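# Find the slack control line and open its clutch

## Task

Five control lines run into the grey console, and inside it one of them has come free, so nothing is pulling on it. You cannot see which, but you may handle the lines to find out. Identify that slack line and use its red lever to open its clutch completely, so it stays open with no help from the robot. The task fails if you lift the lever of any other clutch high enough to open it, or close to that, even briefly as a test. It also fails if any other line is allowed to feed into the console. Nothing may be pushed or knocked off the table. When you are done, release the lever and move the gripper away.

## Robot and tools

ROBOT. There is one six-joint arm (uf850) with a two-finger parallel gripper. The joints, from the base outward, are waist, shoulder, elbow, forearm roll, wrist pitch and wrist roll. The fingers point along the gripper's own +z axis and close along its y axis. end_effector_position is the point between the finger pads when they are shut. That point sits about 2 cm behind the fingertips, and the tips reach about 10 mm further along +z as the fingers close.

FRAME. Every pose is given in the scene frame. Its origin is on the table top under the arm's base. +z is up, and +y is to the left when you face along +x. Positions are in metres. Orientations are quaternions ordered w, x, y, z. The base may be slightly tilted relative to the table.

ROW FORMAT. A row always has 8 numbers: x, y, z, qw, qx, qy, qz, opening. The first seven are an absolute target pose for the gripper, not an offset. Opening runs from -1 (closed) to +1 (fully open, 0.084 m).

execute_actions(actions): actions is a list of actions, and each action is a table of up to 15 rows. Each row lasts one control step of 1/30 s. If a table has fewer than 15 rows, its last row is repeated to fill out the action. An action is rejected if its target lies more than 0.6 m from where the gripper starts, along any of the gripper's axes. If any action is malformed, or the first one fails that check against the latest reported state, nothing in the call runs. Repeat the quaternion in every row to hold an orientation, and do not copy the reported one, which drifts. Sending an empty list simply returns the current state and images.

move(target, speed, blocking): target is one 8-number row, an absolute pose. The gripper follows a straight path toward it, lasting 0.5 to 10 s; a path that would take longer is cut off at 10 s. speed is in m/s, from 0.002 to 0.5, with a default of 0.25. Rotation is capped at twice that value in rad/s. The opening is applied when the move begins. The path does not avoid obstacles, and the real speed can exceed speed, especially near full reach. Faster contact and aiming further past the contact point both mean harder impacts. With blocking=false the call returns after 0.5 s while the arm keeps going. After that, call wait or stop before sending any other motion. The move: line reports how the move ended (done, off_target, moving, held, fault) and which limits applied. paced means the pose was clipped. held means a check blocked some steps, after which the arm may speed up sharply.

wait(seconds): seconds runs from 0 to 10. The arm keeps its last command, and any running move continues. The call returns early if that move finishes.

stop(): brakes a running move to a halt. It needs some distance, and more at higher speed. The fingers are not stopped.

zoom_image(camera, region): camera is cam_high or cam_wrist. region is [x0, y0, x1, y1] in image pixels, measured from the top-left corner, and may be at most 504 by 504. Both images are 896x504. cam_high is fixed, at roughly (0.93, -1.26, 0.74). cam_wrist rides on the hand.

read_manual(section): returns licence text only ("licences").

finished_scene(scene): pass the current scene number. The scene then ends for good and is judged.

CONTROLLER. At each step the commanded pose is clipped to within 70 mm and 16 degrees of the measured pose. Damped inverse kinematics then drives the arm toward it, and position takes priority over orientation. A distant target can therefore take several actions to reach, so keep sending it. Joint targets move at no more than 3.14 rad/s. The elbow cannot straighten fully.

RESULTS. The state line reports the gripper position and quaternion plus linear and angular velocities. The reported position becomes less accurate at long reach. "Hand target" is the pose the controller is currently driving toward. "pose unreachable" means the clearance check changed or blocked the command; a mount under the base counts as part of the arm for this check. grip_measured is the actual finger opening on the -1 to 1 scale. To hold something, command an opening clearly below grip_measured; the further below it, the harder the squeeze, up to about 24 N per pad. The results also list Joint positions and joint torques. Torques are drive outputs that carry offsets and noise, so they are not pure contact forces. Step readings show sampled positions, and HELD marks steps that were held back.

LIMITS AND FAULTS. The load limits in N m are: waist 56.4, shoulder 56.4, elbow 47, forearm roll 25.3, wrist pitch 17.8, wrist roll 17.8. If contact torque reaches one of these, the arm halts, backs off, stays put for 10 s and drops the rest of the call. Holding a load warms the motors. A MOTOR HOT warning appears at 65 °C, and at 80 °C an OVER-TEMPERATURE FAULT applies the brakes.

CAUTIONS. Move slowly whenever near the lines and levers. Probe each line gently, for example with a light tug, to find the one that gives freely, but do not let any taut line slide into the console. Never raise a lever on a line you have not confirmed, even partway. Lift the correct lever until it stays open by itself. Then open the fingers, check that it stays put, and retreat. Avoid hard impacts, heavy pushes and anything falling off the table.

Each tool is called as a command line: name --argument value for each argument, lists and objects as JSON in quotes; but a table of rows of numbers goes row by row, as --pt "numbers of a row", without its own name.

## Session

execute_actions --actions '[]'

Scene clock: 0.00 s.
end_effector_position=(+0.7374, -0.3363, +0.1116) grip_measured=+1.00 end_effector_quat_wxyz=(-0.412, +0.687, -0.599, +0.018) end_effector_velocity=(+0.001, -0.000, +0.000) end_effector_angular_velocity=(-0.002, -0.001, +0.000)
Joint positions: [-0.596 -0.882 -1.552  1.716 -1.429 -0.777  0.084]
Joint velocities: [ 0.001  0.001 -0.001  0.001  0.001  0.    -0.   ]
Joint torques (N m, as the arm reports them, + toward a larger angle): no reading
Hand target: +0.737, -0.336, +0.112; -0.412, +0.687, -0.599, +0.018

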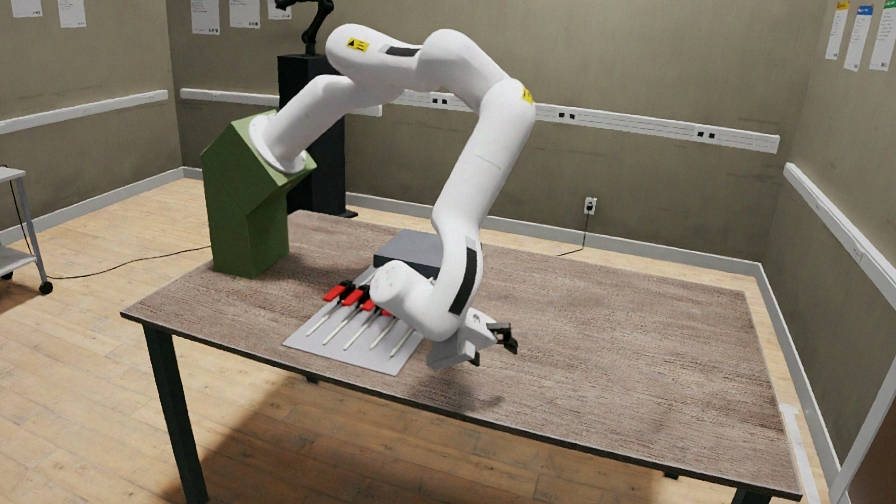

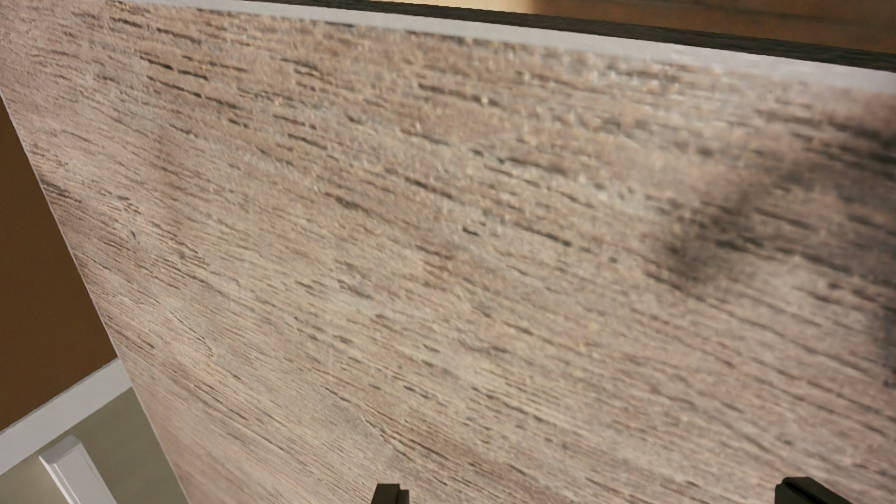

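move --target '[0.42,-0.2,0.33,0,0.707,-0.707,0,1]'

zoom_image --camera "cam_high" --region '[260,210,520,390]'

Scene clock: 8.03 s.
end_effector_position=(+0.4200, -0.1989, +0.3290) grip_measured=+1.00 end_effector_quat_wxyz=(-0.000, +0.707, -0.707, +0.002) end_effector_velocity=(-0.002, +0.001, +0.002) end_effector_angular_velocity=(-0.001, +0.003, -0.001)
Joint positions: [-0.843  0.197 -0.279  1.602 -0.725 -0.864  0.084]
Joint velocities: [-0.003  0.009  0.005 -0.01   0.002  0.01  -0.   ]
Joint torques (N m, as the arm reports them, + toward a larger angle): [-7.33 21.02 -4.75  1.23 -0.79  0.58]
Hand target: +0.420, -0.199, +0.329; +0.000, +0.707, -0.707, +0.002
Off the commanded pose: 0.001 m, 0 deg.
move: done
camera_calibration (this result's frames):
cam_wrist: T_world_to_cam=[[-0.999807, 0.0196375, -0.000627328, 0.455043], [0.0196398, 0.999799, -0.00393303, 0.258206], [0.000549967, -0.00394459, -0.999992, 0.461798], [0, 0, 0, 1]] pos_world=[0.44963, -0.265269, 0.463096]

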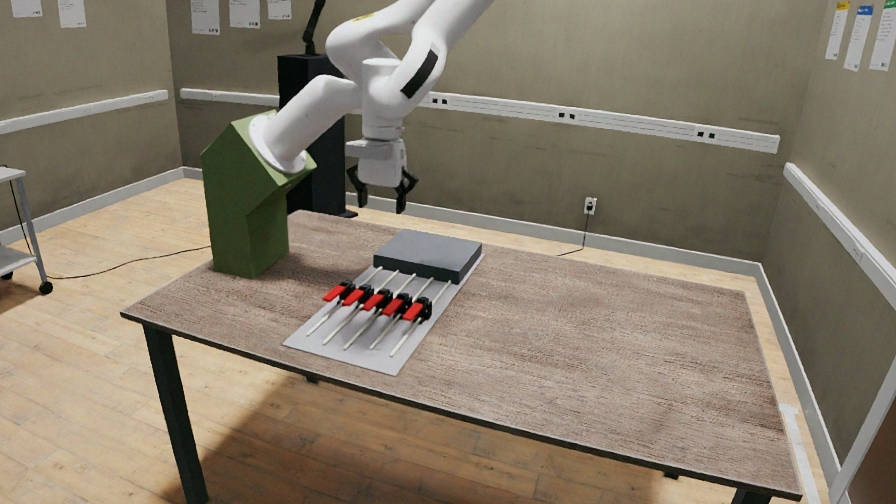

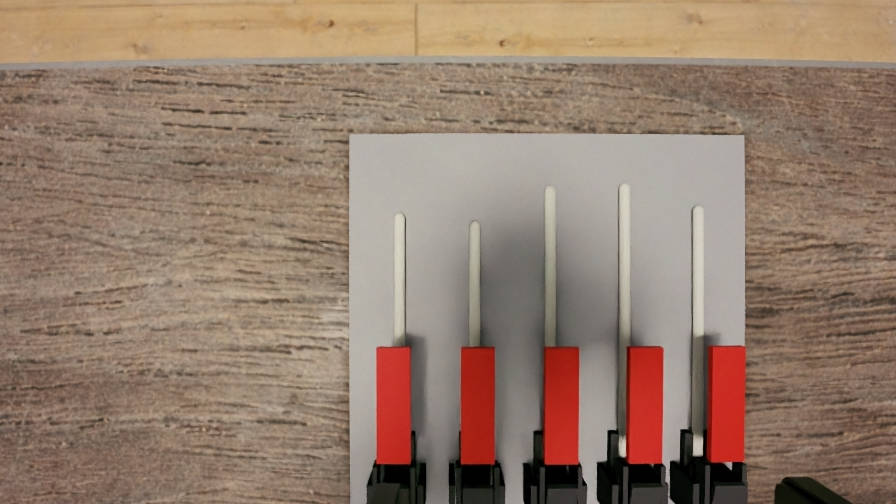

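Region (260, 210, 520, 390) of cam_high's 896x504 image, scaled by 1.938, with more detail than that image has; it fills the top 349 rows of this view, and the rest is white.

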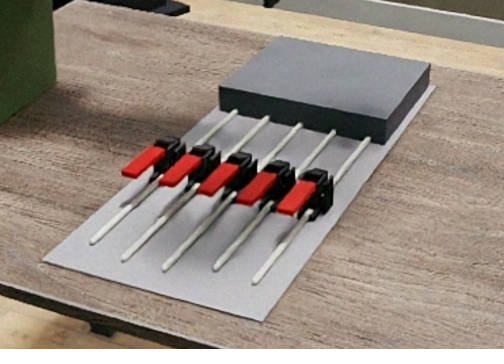

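move --target '[0.484,-0.25,0.07,0,0.707,-0.707,0,-0.2]'

move --target '[0.484,-0.25,0.03,0,0.707,-0.707,0,-0.2]' --speed 0.05

move --target '[0.484,-0.25,0.03,0,0.707,-0.707,0,-1]'

move --target '[0.484,-0.27,0.03,0,0.707,-0.707,0,-1]' --speed 0.02

Scene clock: 17.77 s.
end_effector_position=(+0.4839, -0.2508, +0.0707) grip_measured=-0.22 end_effector_quat_wxyz=(+0.001, +0.707, -0.707, +0.000) end_effector_velocity=(+0.000, -0.001, -0.002) end_effector_angular_velocity=(-0.001, +0.000, -0.001)
Joint positions: [-0.432 -0.563 -0.791  2.32  -0.683 -1.294  0.035]
Joint velocities: [ 0.001 -0.005 -0.005  0.002  0.001  0.     0.   ]
Joint torques (N m, as the arm reports them, + toward a larger angle): [-11.75  30.03   0.69   0.86  -0.45   0.65]
Hand target: +0.484, -0.251, +0.070; +0.001, +0.707, -0.707, +0.000
Off the commanded pose: 0.001 m, 0 deg.
move: done
camera_calibration (this result's frames):
cam_wrist: T_world_to_cam=[[-0.999827, 0.0184468, 0.00217171, 0.519275], [0.0184398, 0.999825, -0.00319654, 0.308368], [-0.0022303, -0.00315594, -0.999993, 0.204759], [0, 0, 0, 1]] pos_world=[0.513956, -0.317247, 0.204616]

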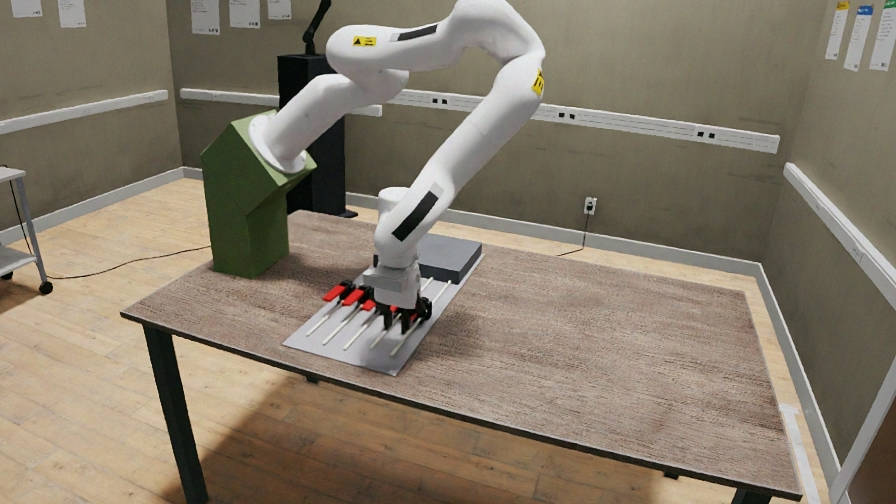

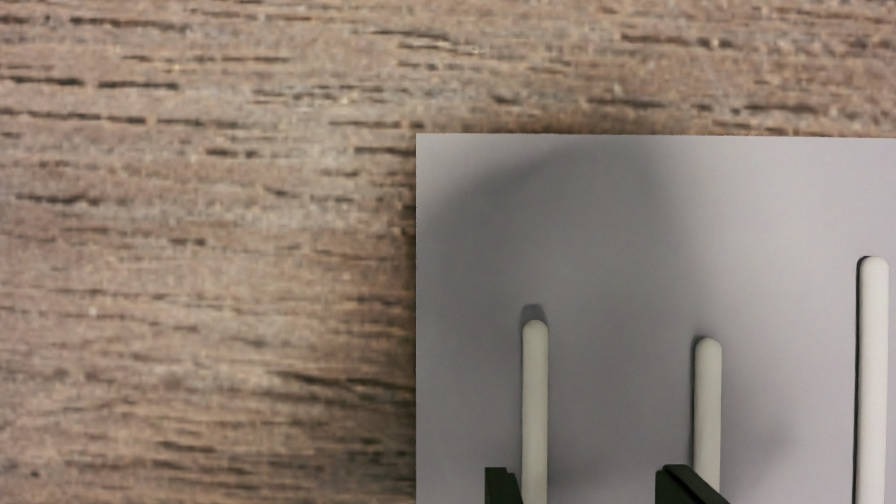

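Scene clock: 19.00 s.
end_effector_position=(+0.4840, -0.2501, +0.0302) grip_measured=-0.22 end_effector_quat_wxyz=(+0.000, +0.707, -0.707, +0.000) end_effector_velocity=(-0.000, +0.000, -0.001) end_effector_angular_velocity=(+0.000, -0.001, -0.001)
Joint positions: [-0.391 -0.661 -0.87   2.381 -0.691 -1.323  0.035]
Joint velocities: [ 0.001 -0.003 -0.002  0.003 -0.002 -0.001 -0.   ]
Joint torques (N m, as the arm reports them, + toward a larger angle): [-13.23  30.27   0.6    1.51  -0.66   0.5 ]
Hand target: +0.484, -0.250, +0.030; +0.000, +0.707, -0.707, +0.000
Off the commanded pose: 0.000 m, 0 deg.
move: done
camera_calibration (this result's frames):
cam_wrist: T_world_to_cam=[[-0.999827, 0.0185301, 0.00166742, 0.51956], [0.0185269, 0.999827, -0.00192123, 0.307442], [-0.00170273, -0.00189, -0.999997, 0.164332], [0, 0, 0, 1]] pos_world=[0.514054, -0.316706, 0.164056]

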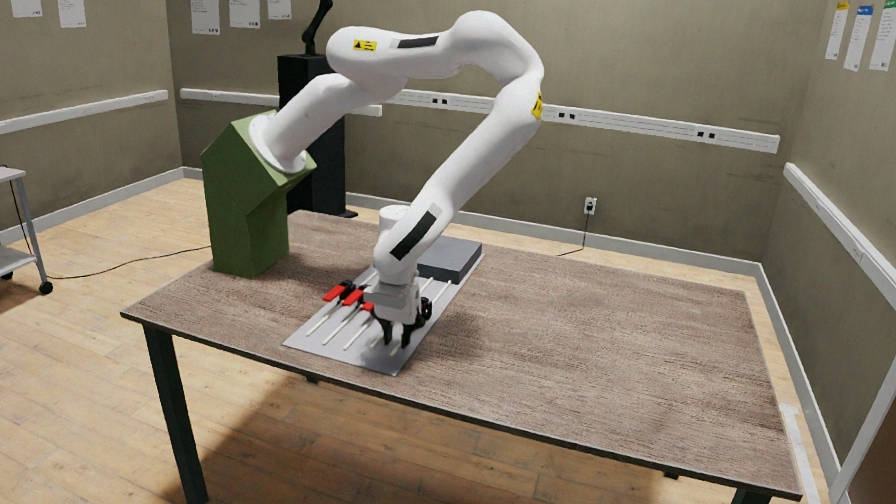

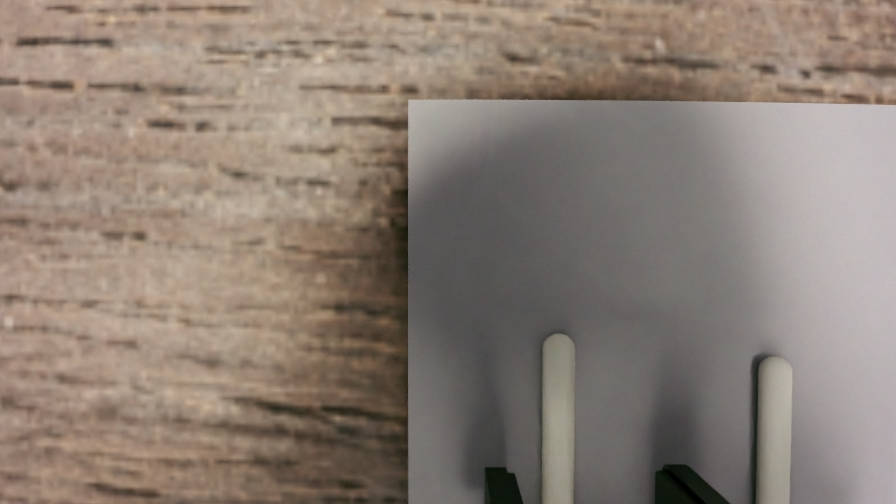

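Scene clock: 19.70 s.
end_effector_position=(+0.4840, -0.2501, +0.0300) grip_measured=-1.00 end_effector_quat_wxyz=(+0.000, +0.707, -0.707, +0.000) end_effector_velocity=(+0.000, +0.001, -0.000) end_effector_angular_velocity=(+0.002, -0.001, +0.002)
Joint positions: [-0.391 -0.662 -0.871  2.381 -0.691 -1.324  0.   ]
Joint velocities: [ 0.001  0.     0.    -0.001 -0.001 -0.     0.   ]
Joint torques (N m, as the arm reports them, + toward a larger angle): [-10.19  29.95   0.61   1.56  -0.69   0.55]
Hand target: +0.484, -0.250, +0.030; +0.000, +0.707, -0.707, -0.000
Off the commanded pose: 0.000 m, 0 deg.
move: done
camera_calibration (this result's frames):
cam_wrist: T_world_to_cam=[[-0.999825, 0.018612, 0.00162918, 0.519566], [0.018609, 0.999825, -0.00187092, 0.30733], [-0.00166371, -0.00184028, -0.999997, 0.164163], [0, 0, 0, 1]] pos_world=[0.514029, -0.316645, 0.163891]

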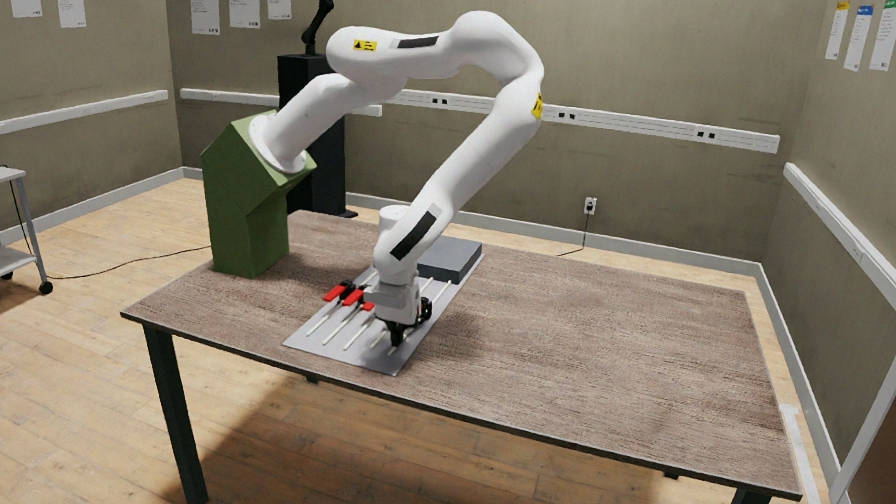

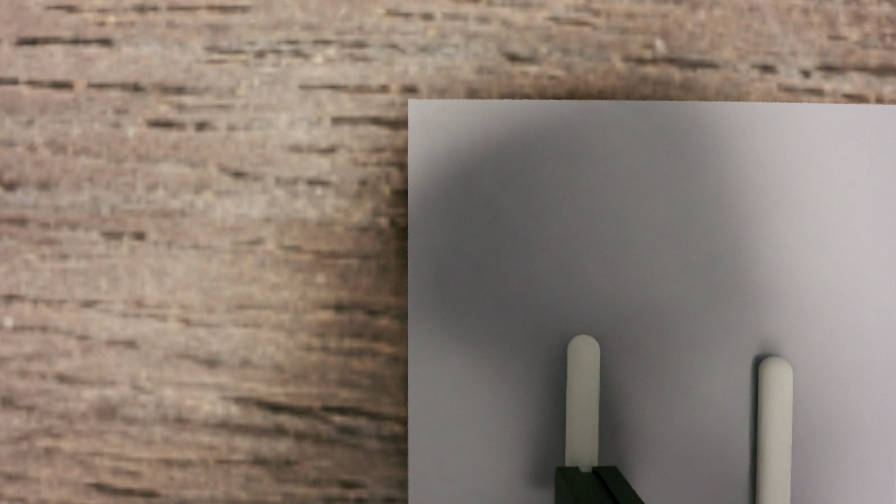

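Scene clock: 21.00 s.
end_effector_position=(+0.4840, -0.2698, +0.0300) grip_measured=-1.00 end_effector_quat_wxyz=(-0.000, +0.707, -0.707, +0.000) end_effector_velocity=(-0.001, -0.002, +0.000) end_effector_angular_velocity=(+0.000, +0.001, -0.001)
Joint positions: [-0.425 -0.68  -0.903  2.329 -0.686 -1.299  0.   ]
Joint velocities: [-0.004 -0.001 -0.002 -0.006  0.001  0.003  0.   ]
Joint torques (N m, as the arm reports them, + toward a larger angle): [-14.5   30.47  -0.51   1.87  -0.49   0.43]
Hand target: +0.484, -0.270, +0.030; -0.000, +0.707, -0.707, -0.000
Off the commanded pose: 0.000 m, 0 deg.
move: done
camera_calibration (this result's frames):
cam_wrist: T_world_to_cam=[[-0.999826, 0.0185917, 0.00157617, 0.51991], [0.018589, 0.999826, -0.00171408, 0.327068], [-0.00160776, -0.00168449, -0.999997, 0.164129], [0, 0, 0, 1]] pos_world=[0.514004, -0.336401, 0.16387]

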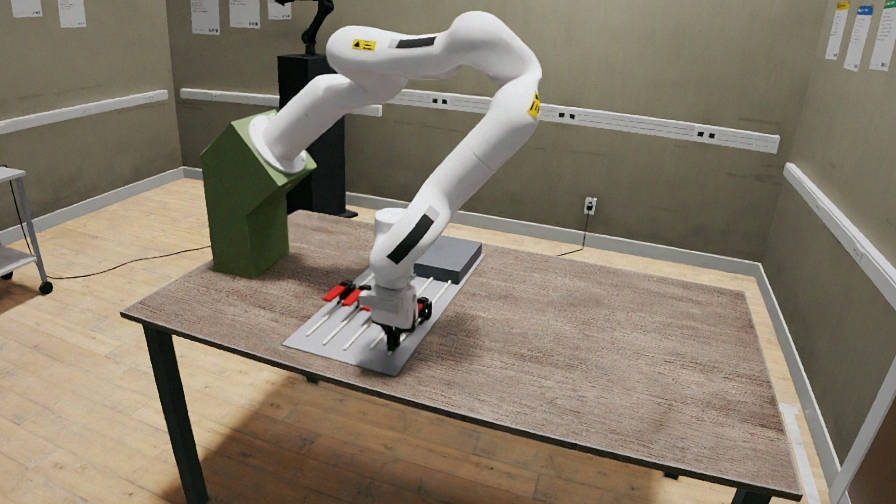

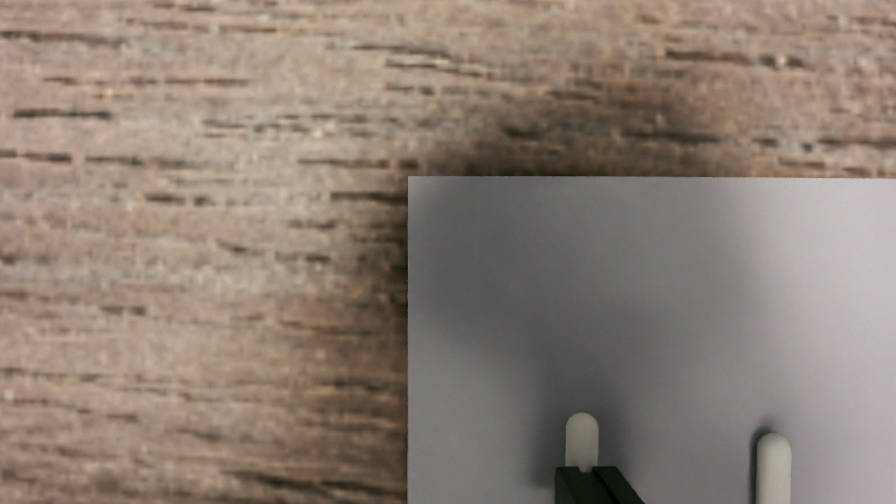

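move --target '[0.486,-0.255,0.024,0,0.707,-0.707,0,-0.3]' --speed 0.03

move --target '[0.486,-0.255,0.024,0,0.707,-0.707,0,-1]'

move --target '[0.486,-0.275,0.024,0,0.707,-0.707,0,-1]' --speed 0.02

Scene clock: 26.80 s.
end_effector_position=(+0.4859, -0.2554, +0.0241) grip_measured=-0.32 end_effector_quat_wxyz=(+0.000, +0.707, -0.707, +0.000) end_effector_velocity=(-0.000, +0.001, -0.001) end_effector_angular_velocity=(-0.002, +0.001, -0.001)
Joint positions: [-0.393 -0.679 -0.894  2.374 -0.687 -1.316  0.03 ]
Joint velocities: [ 0.003  0.     0.001  0.007  0.001 -0.003  0.   ]
Joint torques (N m, as the arm reports them, + toward a larger angle): [-13.15  32.63   1.5    1.    -0.75   0.57]
Hand target: +0.486, -0.255, +0.024; +0.000, +0.707, -0.707, +0.000
Off the commanded pose: 0.000 m, 0 deg.
move: done
camera_calibration (this result's frames):
cam_wrist: T_world_to_cam=[[-0.999822, 0.0187763, 0.00186104, 0.52164], [0.0187723, 0.999821, -0.00216091, 0.312556], [-0.00190128, -0.00212559, -0.999996, 0.158293], [0, 0, 0, 1]] pos_world=[0.515981, -0.321958, 0.157997]

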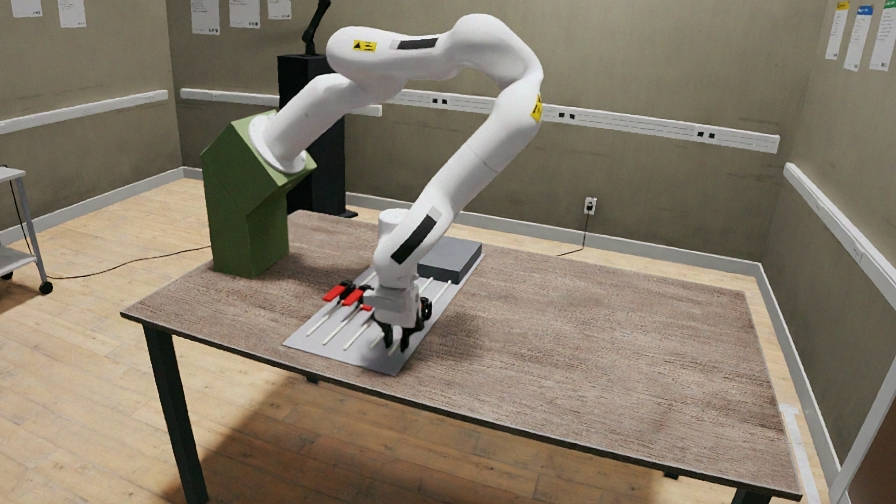

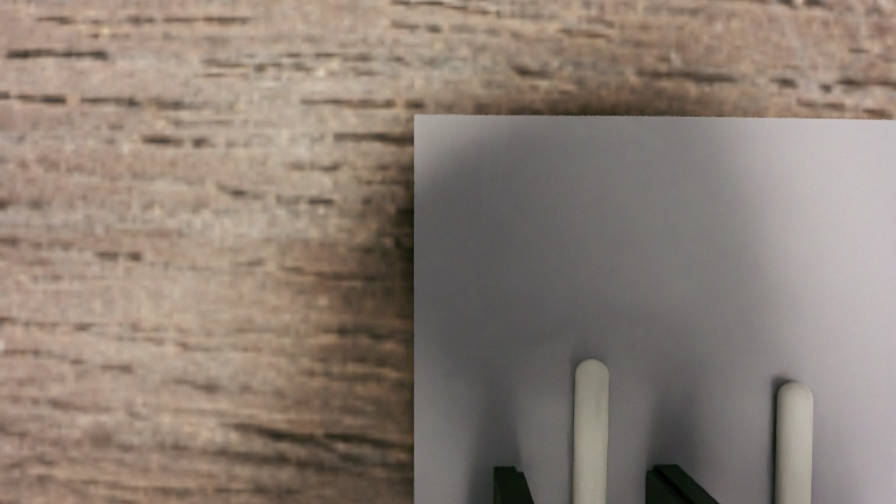

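Scene clock: 27.50 s.
end_effector_position=(+0.4860, -0.2551, +0.0240) grip_measured=-0.84 end_effector_quat_wxyz=(+0.000, +0.707, -0.707, +0.000) end_effector_velocity=(+0.001, +0.000, -0.000) end_effector_angular_velocity=(+0.001, -0.002, +0.001)
Joint positions: [-0.393 -0.679 -0.894  2.374 -0.687 -1.316  0.007]
Joint velocities: [ 0.001  0.    -0.    -0.    -0.002  0.     0.   ]
Joint torques (N m, as the arm reports them, + toward a larger angle): [-11.74  29.92   1.86   0.81  -0.66   0.65]
Hand target: +0.486, -0.255, +0.024; +0.000, +0.707, -0.707, -0.000
Off the commanded pose: 0.000 m, 0 deg.
move: done
camera_calibration (this result's frames):
cam_wrist: T_world_to_cam=[[-0.999825, 0.0186381, 0.00159958, 0.521708], [0.018635, 0.999824, -0.00196548, 0.312332], [-0.00163593, -0.00193533, -0.999997, 0.15812], [0, 0, 0, 1]] pos_world=[0.516055, -0.321694, 0.157899]

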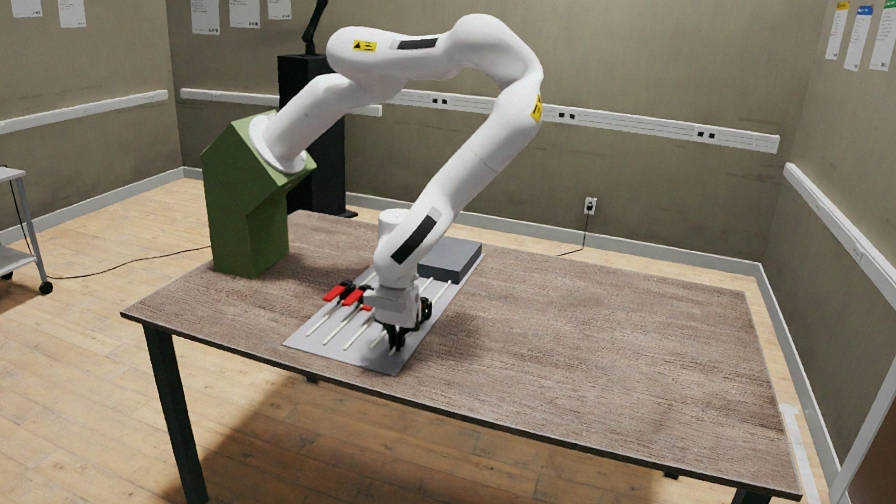

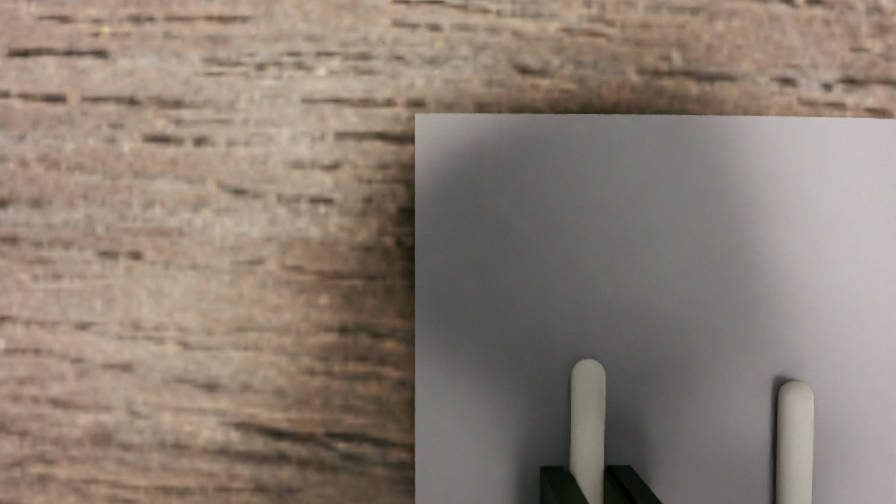

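Scene clock: 28.80 s.
end_effector_position=(+0.4859, -0.2735, +0.0237) grip_measured=-0.84 end_effector_quat_wxyz=(-0.001, +0.708, -0.706, -0.001) end_effector_velocity=(-0.000, +0.000, -0.000) end_effector_angular_velocity=(+0.004, +0.001, +0.003)
Joint positions: [-0.425 -0.697 -0.926  2.321 -0.682 -1.291  0.007]
Joint velocities: [-0.001 -0.001 -0.002 -0.008  0.     0.003 -0.   ]
Joint torques (N m, as the arm reports them, + toward a larger angle): [-31.53  30.97  -8.99   7.61   1.64   0.67]
Hand target: +0.486, -0.275, +0.024; -0.000, +0.707, -0.707, -0.000
Off the commanded pose: 0.001 m, 0 deg.
move: done
camera_calibration (this result's frames):
cam_wrist: T_world_to_cam=[[-0.999857, 0.0167973, 0.00208168, 0.52143], [0.0167984, 0.999859, 0.000515388, 0.331596], [-0.00207273, 0.000550284, -0.999998, 0.158667], [0, 0, 0, 1]] pos_world=[0.516114, -0.340395, 0.15741]

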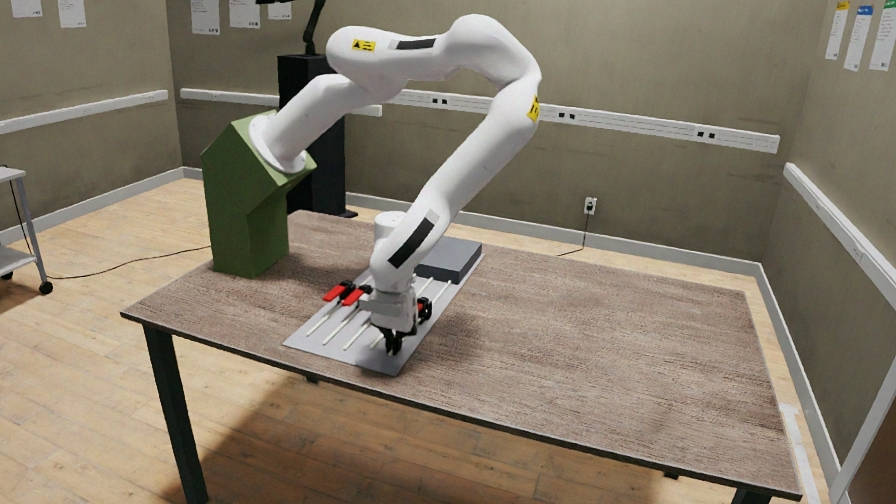

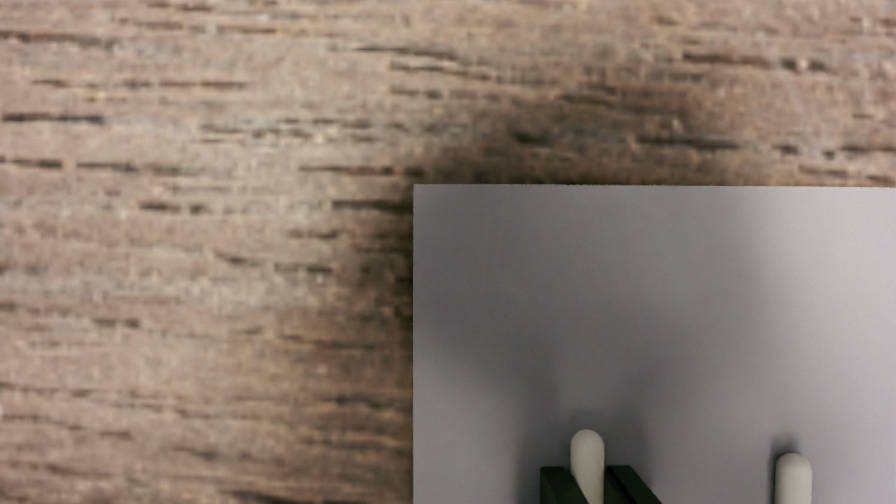

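execute_actions --actions '[[[0.486,-0.272,0.03,0,0.707,-0.707,0,-0.3]],[[0.486,-0.272,0.09,0,0.707,-0.707,0,-0.3]]]'

move --target '[0.38,0.0,0.2,0,0.707,-0.707,0,-1]'

Scene clock: 33.03 s.
end_effector_position=(+0.4858, -0.2719, +0.0885) grip_measured=-0.32 end_effector_quat_wxyz=(+0.000, +0.707, -0.707, +0.000) end_effector_velocity=(+0.002, +0.000, +0.015) end_effector_angular_velocity=(+0.003, -0.000, -0.002)
Joint positions: [-0.486 -0.54  -0.798  2.226 -0.675 -1.243  0.03 ]
Joint velocities: [-0.015  0.036  0.023 -0.035  0.004  0.026 -0.   ]
Joint torques (N m, as the arm reports them, + toward a larger angle): [-12.17  31.17   0.22   1.75  -0.79   0.8 ]
Hand target: +0.486, -0.272, +0.090; -0.000, +0.707, -0.707, -0.000
Off the commanded pose: 0.002 m, 0 deg.
Step readings (end_effector_position; steps 1 to 15: 1st action; 16 to 30: 2nd action):
0: (+0.4859, -0.2736, +0.0237)
1: (+0.4859, -0.2735, +0.0237)
2: (+0.4858, -0.2746, +0.0243)
4: (+0.4869, -0.2764, +0.0270)
8: (+0.4866, -0.2742, +0.0294)
15: (+0.4861, -0.2723, +0.0299)
16: (+0.4860, -0.2723, +0.0300)
17: (+0.4859, -0.2720, +0.0311)
19: (+0.4851, -0.2718, +0.0451)
23: (+0.4859, -0.2731, +0.0758)
30: end_effector_position above
camera_calibration (this result's frames):
cam_wrist: T_world_to_cam=[[-0.999828, 0.0184933, 0.00156687, 0.52166], [0.0184904, 0.999827, -0.0018791, 0.329256], [-0.00160135, -0.0018498, -0.999997, 0.22255], [0, 0, 0, 1]] pos_world=[0.515838, -0.338435, 0.222351]

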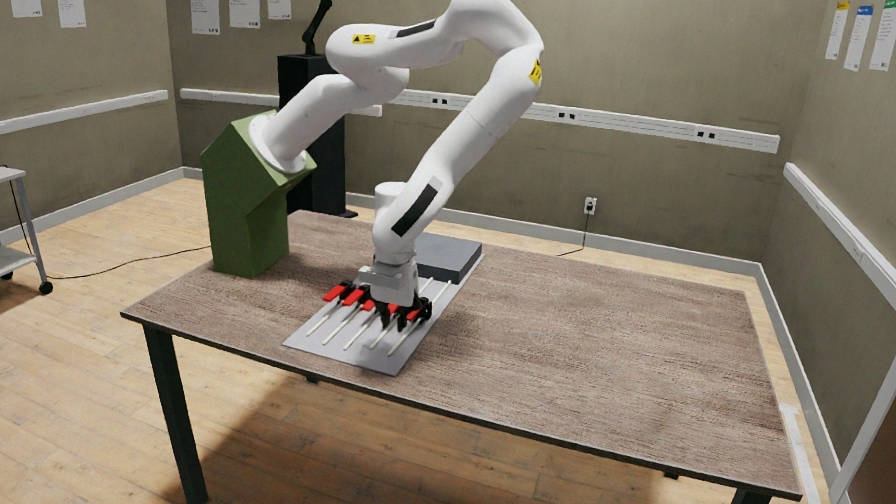

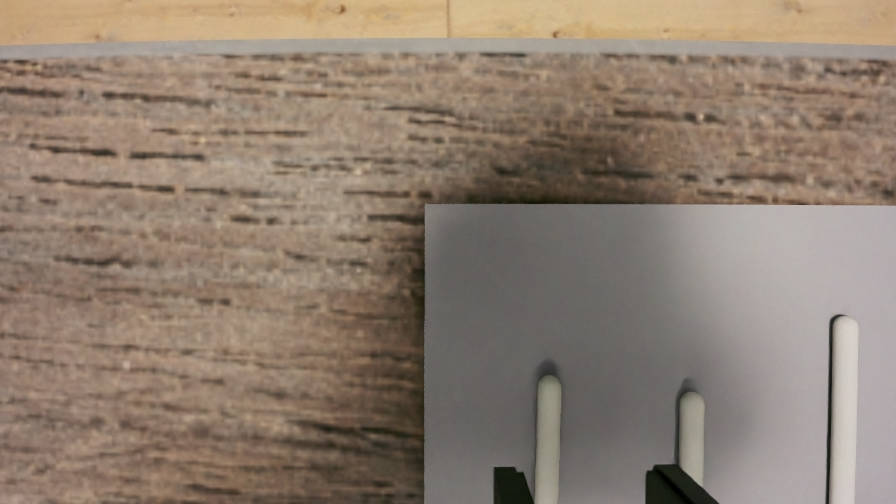

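Scene clock: 34.93 s.
end_effector_position=(+0.3801, -0.0006, +0.1997) grip_measured=-1.00 end_effector_quat_wxyz=(+0.000, +0.707, -0.707, +0.000) end_effector_velocity=(-0.001, +0.001, +0.001) end_effector_angular_velocity=(-0.010, +0.002, -0.000)
Joint positions: [ 0.122 -0.099 -0.126  3.03  -0.826 -1.511  0.   ]
Joint velocities: [ 0.019  0.005  0.003  0.033  0.004 -0.009  0.   ]
Joint torques (N m, as the arm reports them, + toward a larger angle): [-1.03 27.16  6.07  0.66 -0.67  0.17]
Hand target: +0.380, -0.000, +0.200; +0.001, +0.707, -0.707, +0.000
Off the commanded pose: 0.001 m, 0 deg.
move: done
camera_calibration (this result's frames):
cam_wrist: T_world_to_cam=[[-0.999836, 0.0180089, 0.00210706, 0.410653], [0.0180039, 0.999835, -0.00235379, 0.0605219], [-0.0021491, -0.00231546, -0.999995, 0.3343], [0, 0, 0, 1]] pos_world=[0.410214, -0.0671332, 0.333575]

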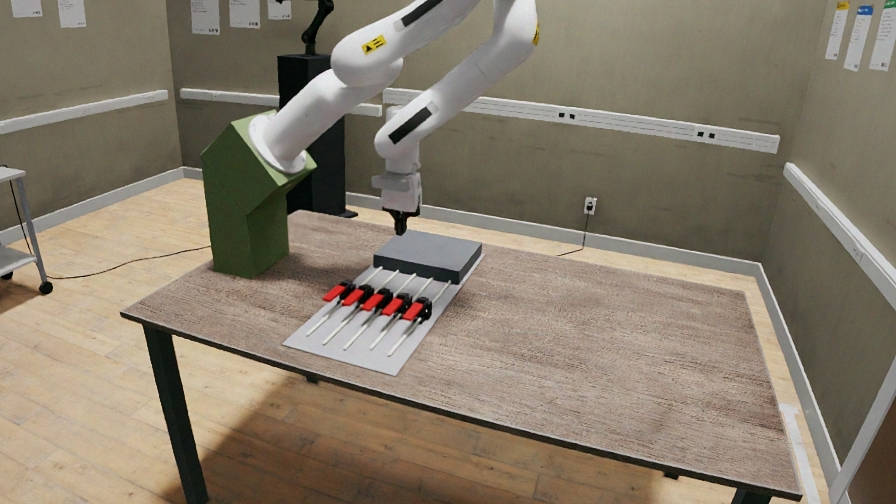

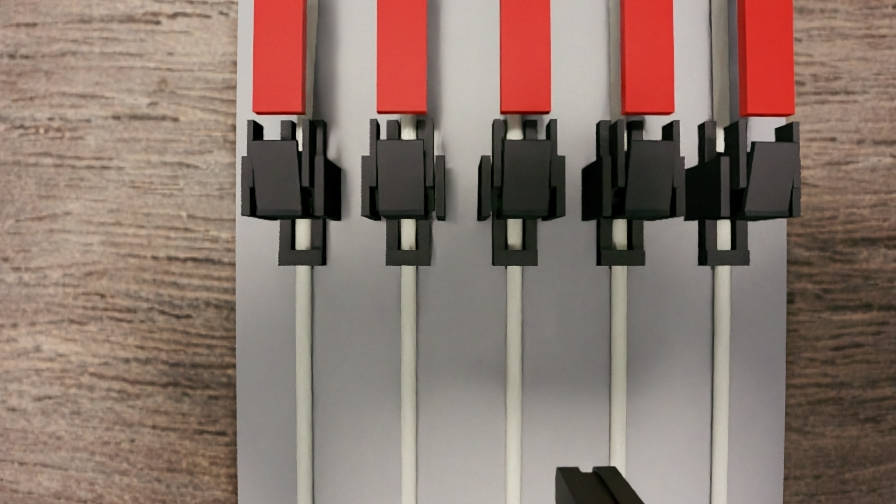

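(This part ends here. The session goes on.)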